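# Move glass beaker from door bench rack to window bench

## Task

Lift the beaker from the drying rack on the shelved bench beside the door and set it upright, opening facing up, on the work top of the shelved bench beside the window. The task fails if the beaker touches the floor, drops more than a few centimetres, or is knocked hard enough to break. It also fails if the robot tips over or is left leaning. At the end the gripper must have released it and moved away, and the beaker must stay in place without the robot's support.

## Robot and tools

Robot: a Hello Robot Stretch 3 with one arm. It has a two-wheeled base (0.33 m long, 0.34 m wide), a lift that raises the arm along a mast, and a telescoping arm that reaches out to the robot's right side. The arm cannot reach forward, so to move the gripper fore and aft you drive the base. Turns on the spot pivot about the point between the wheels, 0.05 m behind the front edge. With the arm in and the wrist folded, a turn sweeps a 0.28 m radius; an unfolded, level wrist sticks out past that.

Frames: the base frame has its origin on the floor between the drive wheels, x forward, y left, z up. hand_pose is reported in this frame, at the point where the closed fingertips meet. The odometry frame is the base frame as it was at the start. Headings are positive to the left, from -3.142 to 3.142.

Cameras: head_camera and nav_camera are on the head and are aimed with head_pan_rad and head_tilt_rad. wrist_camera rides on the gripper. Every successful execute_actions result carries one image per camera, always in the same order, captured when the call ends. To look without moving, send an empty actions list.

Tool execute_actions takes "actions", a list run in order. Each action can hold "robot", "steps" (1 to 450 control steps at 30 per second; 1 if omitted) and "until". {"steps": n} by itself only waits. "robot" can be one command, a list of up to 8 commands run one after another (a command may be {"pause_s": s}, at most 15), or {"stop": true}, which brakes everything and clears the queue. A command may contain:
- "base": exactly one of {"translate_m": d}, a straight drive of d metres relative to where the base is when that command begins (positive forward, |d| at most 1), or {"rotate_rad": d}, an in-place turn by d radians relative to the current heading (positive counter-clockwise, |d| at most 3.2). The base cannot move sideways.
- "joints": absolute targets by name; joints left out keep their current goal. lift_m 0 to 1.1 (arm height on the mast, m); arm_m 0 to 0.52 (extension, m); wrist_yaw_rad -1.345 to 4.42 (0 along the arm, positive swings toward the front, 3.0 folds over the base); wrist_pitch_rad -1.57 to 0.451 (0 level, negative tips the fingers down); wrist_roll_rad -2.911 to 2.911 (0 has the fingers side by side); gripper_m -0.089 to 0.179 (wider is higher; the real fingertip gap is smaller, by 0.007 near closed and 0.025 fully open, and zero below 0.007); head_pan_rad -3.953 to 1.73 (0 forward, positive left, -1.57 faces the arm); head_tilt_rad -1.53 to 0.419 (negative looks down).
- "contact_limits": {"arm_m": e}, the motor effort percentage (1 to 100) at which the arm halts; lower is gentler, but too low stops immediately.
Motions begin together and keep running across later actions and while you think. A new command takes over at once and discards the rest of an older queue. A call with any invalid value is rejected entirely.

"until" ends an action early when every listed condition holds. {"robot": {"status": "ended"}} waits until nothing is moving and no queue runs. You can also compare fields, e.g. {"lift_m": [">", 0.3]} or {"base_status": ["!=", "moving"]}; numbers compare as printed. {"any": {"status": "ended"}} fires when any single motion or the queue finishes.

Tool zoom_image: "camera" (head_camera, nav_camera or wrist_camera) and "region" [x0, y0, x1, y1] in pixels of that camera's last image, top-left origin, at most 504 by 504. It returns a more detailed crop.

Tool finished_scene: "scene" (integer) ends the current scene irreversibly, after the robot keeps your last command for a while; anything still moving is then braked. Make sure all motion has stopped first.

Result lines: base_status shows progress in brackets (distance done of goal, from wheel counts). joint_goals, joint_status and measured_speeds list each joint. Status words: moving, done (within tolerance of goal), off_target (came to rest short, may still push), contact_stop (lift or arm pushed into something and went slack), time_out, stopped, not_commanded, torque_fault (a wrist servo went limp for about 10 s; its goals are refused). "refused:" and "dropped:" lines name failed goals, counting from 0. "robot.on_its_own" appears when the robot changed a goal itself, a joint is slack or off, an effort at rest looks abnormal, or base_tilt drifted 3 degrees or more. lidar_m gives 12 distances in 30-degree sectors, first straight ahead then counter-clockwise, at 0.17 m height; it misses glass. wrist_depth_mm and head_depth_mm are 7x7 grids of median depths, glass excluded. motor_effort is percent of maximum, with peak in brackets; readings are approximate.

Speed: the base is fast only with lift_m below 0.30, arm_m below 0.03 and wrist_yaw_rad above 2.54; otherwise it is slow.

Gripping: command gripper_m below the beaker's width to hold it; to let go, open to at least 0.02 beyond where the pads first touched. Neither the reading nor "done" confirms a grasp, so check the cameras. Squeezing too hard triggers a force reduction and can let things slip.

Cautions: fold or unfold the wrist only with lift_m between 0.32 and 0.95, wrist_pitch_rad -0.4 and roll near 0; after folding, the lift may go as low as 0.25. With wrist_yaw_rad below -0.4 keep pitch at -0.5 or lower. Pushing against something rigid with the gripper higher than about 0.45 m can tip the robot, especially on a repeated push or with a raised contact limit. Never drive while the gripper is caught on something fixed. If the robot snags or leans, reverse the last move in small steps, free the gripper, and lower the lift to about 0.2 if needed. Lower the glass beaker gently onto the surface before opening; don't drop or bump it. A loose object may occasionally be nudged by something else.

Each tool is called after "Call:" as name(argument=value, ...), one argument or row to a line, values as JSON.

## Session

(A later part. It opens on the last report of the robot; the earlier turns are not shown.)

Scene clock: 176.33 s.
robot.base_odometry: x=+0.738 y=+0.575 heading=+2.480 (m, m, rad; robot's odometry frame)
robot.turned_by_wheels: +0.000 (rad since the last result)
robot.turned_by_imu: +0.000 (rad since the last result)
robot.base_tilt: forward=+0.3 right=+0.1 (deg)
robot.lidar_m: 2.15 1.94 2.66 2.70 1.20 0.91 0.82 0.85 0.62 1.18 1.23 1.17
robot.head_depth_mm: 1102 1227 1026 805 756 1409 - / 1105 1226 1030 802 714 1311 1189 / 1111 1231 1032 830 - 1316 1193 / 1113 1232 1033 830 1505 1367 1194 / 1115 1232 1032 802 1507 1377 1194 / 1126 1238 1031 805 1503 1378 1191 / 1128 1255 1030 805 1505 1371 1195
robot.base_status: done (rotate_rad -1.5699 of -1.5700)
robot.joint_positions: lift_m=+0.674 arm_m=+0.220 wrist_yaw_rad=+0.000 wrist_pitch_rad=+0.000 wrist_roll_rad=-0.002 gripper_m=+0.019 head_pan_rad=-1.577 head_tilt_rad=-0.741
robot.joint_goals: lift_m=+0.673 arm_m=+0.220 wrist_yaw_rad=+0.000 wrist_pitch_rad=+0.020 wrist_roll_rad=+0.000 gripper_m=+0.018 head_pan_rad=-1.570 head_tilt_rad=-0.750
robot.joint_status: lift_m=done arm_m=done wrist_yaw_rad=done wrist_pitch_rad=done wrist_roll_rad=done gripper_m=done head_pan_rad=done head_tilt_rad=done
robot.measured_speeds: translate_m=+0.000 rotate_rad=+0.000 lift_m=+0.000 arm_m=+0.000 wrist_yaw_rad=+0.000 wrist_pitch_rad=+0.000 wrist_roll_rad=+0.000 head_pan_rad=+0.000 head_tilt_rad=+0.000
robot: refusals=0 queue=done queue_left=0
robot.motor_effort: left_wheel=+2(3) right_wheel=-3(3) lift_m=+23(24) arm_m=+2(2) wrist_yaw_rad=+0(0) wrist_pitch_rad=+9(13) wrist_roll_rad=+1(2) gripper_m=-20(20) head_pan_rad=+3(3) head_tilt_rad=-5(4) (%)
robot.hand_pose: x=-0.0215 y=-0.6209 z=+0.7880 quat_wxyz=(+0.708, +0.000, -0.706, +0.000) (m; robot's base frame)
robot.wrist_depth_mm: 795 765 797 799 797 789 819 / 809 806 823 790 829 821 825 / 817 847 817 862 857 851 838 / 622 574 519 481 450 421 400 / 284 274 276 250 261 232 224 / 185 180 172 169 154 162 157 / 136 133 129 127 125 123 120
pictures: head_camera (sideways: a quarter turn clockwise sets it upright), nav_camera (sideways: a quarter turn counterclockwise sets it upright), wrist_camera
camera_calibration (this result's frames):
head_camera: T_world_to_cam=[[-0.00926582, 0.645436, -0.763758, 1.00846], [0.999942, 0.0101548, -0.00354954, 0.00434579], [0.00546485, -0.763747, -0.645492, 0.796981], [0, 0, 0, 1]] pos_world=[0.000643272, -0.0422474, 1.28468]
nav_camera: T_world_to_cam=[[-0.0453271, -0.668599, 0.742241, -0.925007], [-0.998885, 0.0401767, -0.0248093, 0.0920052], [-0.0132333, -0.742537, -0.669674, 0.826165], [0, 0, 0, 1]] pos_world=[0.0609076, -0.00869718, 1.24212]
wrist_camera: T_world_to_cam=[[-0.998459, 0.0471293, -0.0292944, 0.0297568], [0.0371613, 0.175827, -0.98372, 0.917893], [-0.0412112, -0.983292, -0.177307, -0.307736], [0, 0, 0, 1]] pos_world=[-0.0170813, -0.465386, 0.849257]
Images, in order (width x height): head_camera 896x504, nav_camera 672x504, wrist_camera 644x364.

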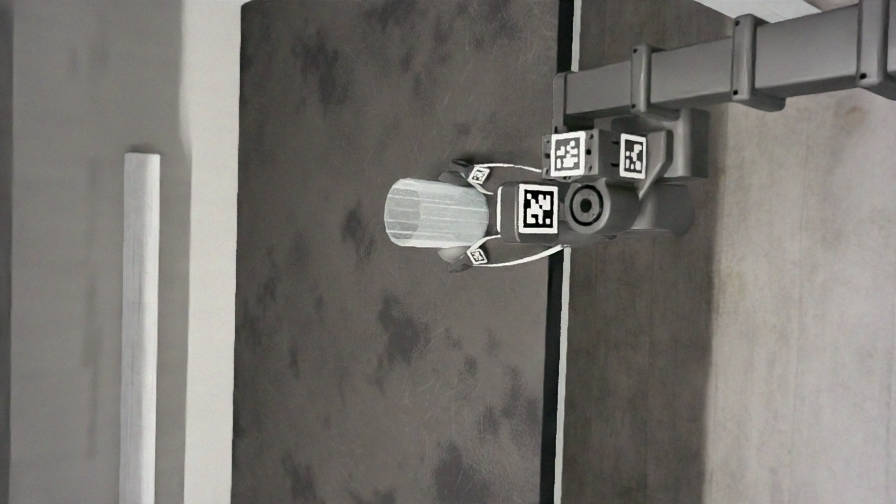

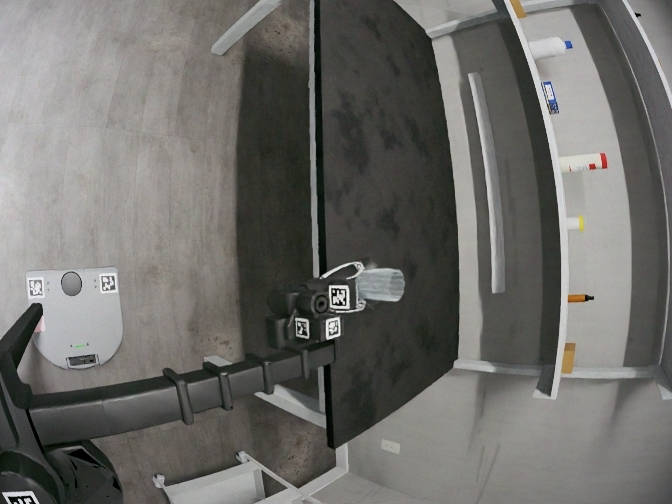

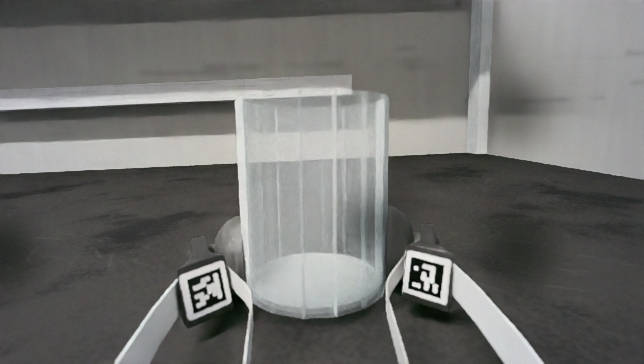

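Pitch effort dropped, so the beaker is touching. Releasing.

Call:
execute_actions(
  actions=[
    {"robot":[{"joints":{"gripper_m":0.14}},{"joints":{"arm_m":0.0,"lift_m":0.68}}],"steps":450,"until":{"robot":{"status":"ended"}}},
  ],
)

Call:
finished_scene(
  scene=1,
)

Scene clock: 185.10 s.
robot.base_odometry: x=+0.738 y=+0.575 heading=+2.480 (m, m, rad; robot's odometry frame)
robot.turned_by_wheels: +0.000 (rad since the last result)
robot.turned_by_imu: -0.001 (rad since the last result)
robot.base_tilt: forward=+0.2 right=+0.1 (deg)
robot.lidar_m: 2.15 1.93 2.66 2.70 1.20 0.91 0.82 0.85 0.63 1.17 1.23 1.17
robot.head_depth_mm: 1100 1230 1030 801 756 1375 1172 / 1105 1224 1030 806 760 1375 1215 / 1111 1225 1032 805 1511 1405 - / 1114 1230 1029 804 1511 1387 1170 / 1125 1236 1030 804 1506 1377 1194 / 1126 1239 1029 806 1503 1370 1188 / 1132 1248 1030 804 1505 1382 1195
robot.base_status: done (rotate_rad -1.5699 of -1.5700)
robot.joint_positions: lift_m=+0.679 arm_m=+0.003 wrist_yaw_rad=+0.000 wrist_pitch_rad=+0.000 wrist_roll_rad=-0.002 gripper_m=+0.140 head_pan_rad=-1.577 head_tilt_rad=-0.741
robot.joint_goals: lift_m=+0.680 arm_m=+0.000 wrist_yaw_rad=+0.000 wrist_pitch_rad=+0.020 wrist_roll_rad=+0.000 gripper_m=+0.140 head_pan_rad=-1.570 head_tilt_rad=-0.750
robot.joint_status: lift_m=done arm_m=done wrist_yaw_rad=done wrist_pitch_rad=done wrist_roll_rad=done gripper_m=done head_pan_rad=done head_tilt_rad=done
robot.measured_speeds: translate_m=+0.000 rotate_rad=+0.000 lift_m=+0.000 arm_m=+0.000 wrist_yaw_rad=+0.000 wrist_pitch_rad=+0.000 wrist_roll_rad=+0.000 head_pan_rad=+0.000 head_tilt_rad=+0.000
robot: refusals=0 queue=done queue_left=0
robot.motor_effort: left_wheel=+1(2) right_wheel=-3(3) lift_m=+53(53) arm_m=-3(3) wrist_yaw_rad=+0(0) wrist_pitch_rad=+10(10) wrist_roll_rad=+1(1) gripper_m=-1(79) head_pan_rad=+2(3) head_tilt_rad=-5(5) (%)
robot.hand_pose: x=-0.0215 y=-0.4038 z=+0.7940 quat_wxyz=(+0.708, +0.000, -0.706, +0.000) (m; robot's base frame)
robot.wrist_depth_mm: - - - - - - - / - - - - - - - / - - - - - - - / 697 615 569 530 490 452 437 / 309 323 278 272 270 276 269 / 315 - 315 318 319 - 324 / - - - - - - 356
pictures: head_camera (sideways: a quarter turn clockwise sets it upright), nav_camera (sideways: a quarter turn counterclockwise sets it upright), wrist_camera
camera_calibration (this result's frames):
head_camera: T_world_to_cam=[[-0.00928333, 0.645454, -0.763743, 1.00844], [0.999942, 0.0101822, -0.00354914, 0.00434528], [0.0054858, -0.763731, -0.645511, 0.797005], [0, 0, 0, 1]] pos_world=[0.000644428, -0.0422471, 1.28468]
nav_camera: T_world_to_cam=[[-0.045309, -0.668618, 0.742224, -0.924986], [-0.998886, 0.04015, -0.0248085, 0.0920042], [-0.0132129, -0.742521, -0.669692, 0.826188], [0, 0, 0, 1]] pos_world=[0.0609078, -0.00869422, 1.24212]
wrist_camera: T_world_to_cam=[[-0.998459, 0.0471313, -0.0292858, 0.0196902], [0.0371531, 0.175827, -0.98372, 0.885593], [-0.0412148, -0.983292, -0.177307, -0.0931286], [0, 0, 0, 1]] pos_world=[-0.0170809, -0.248211, 0.85524]
Images, in order (width x height): head_camera 896x504, nav_camera 672x504, wrist_camera 644x364.

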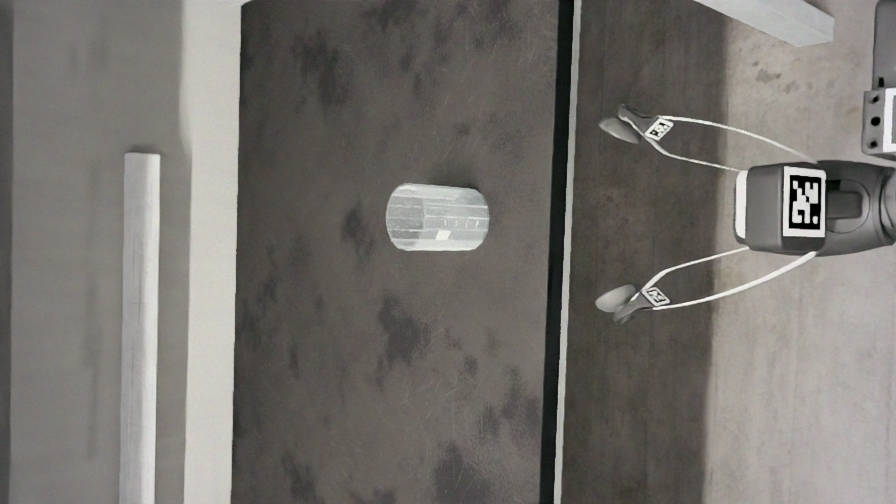

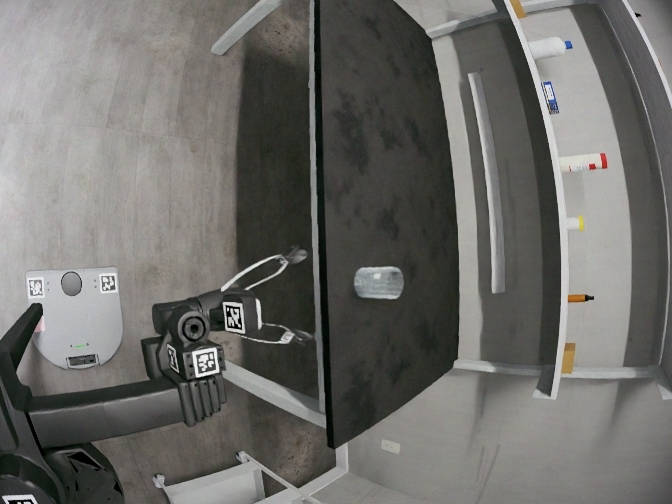

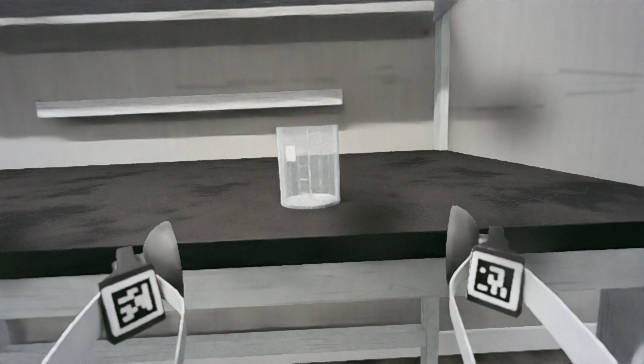

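The scene is finished: the task was done.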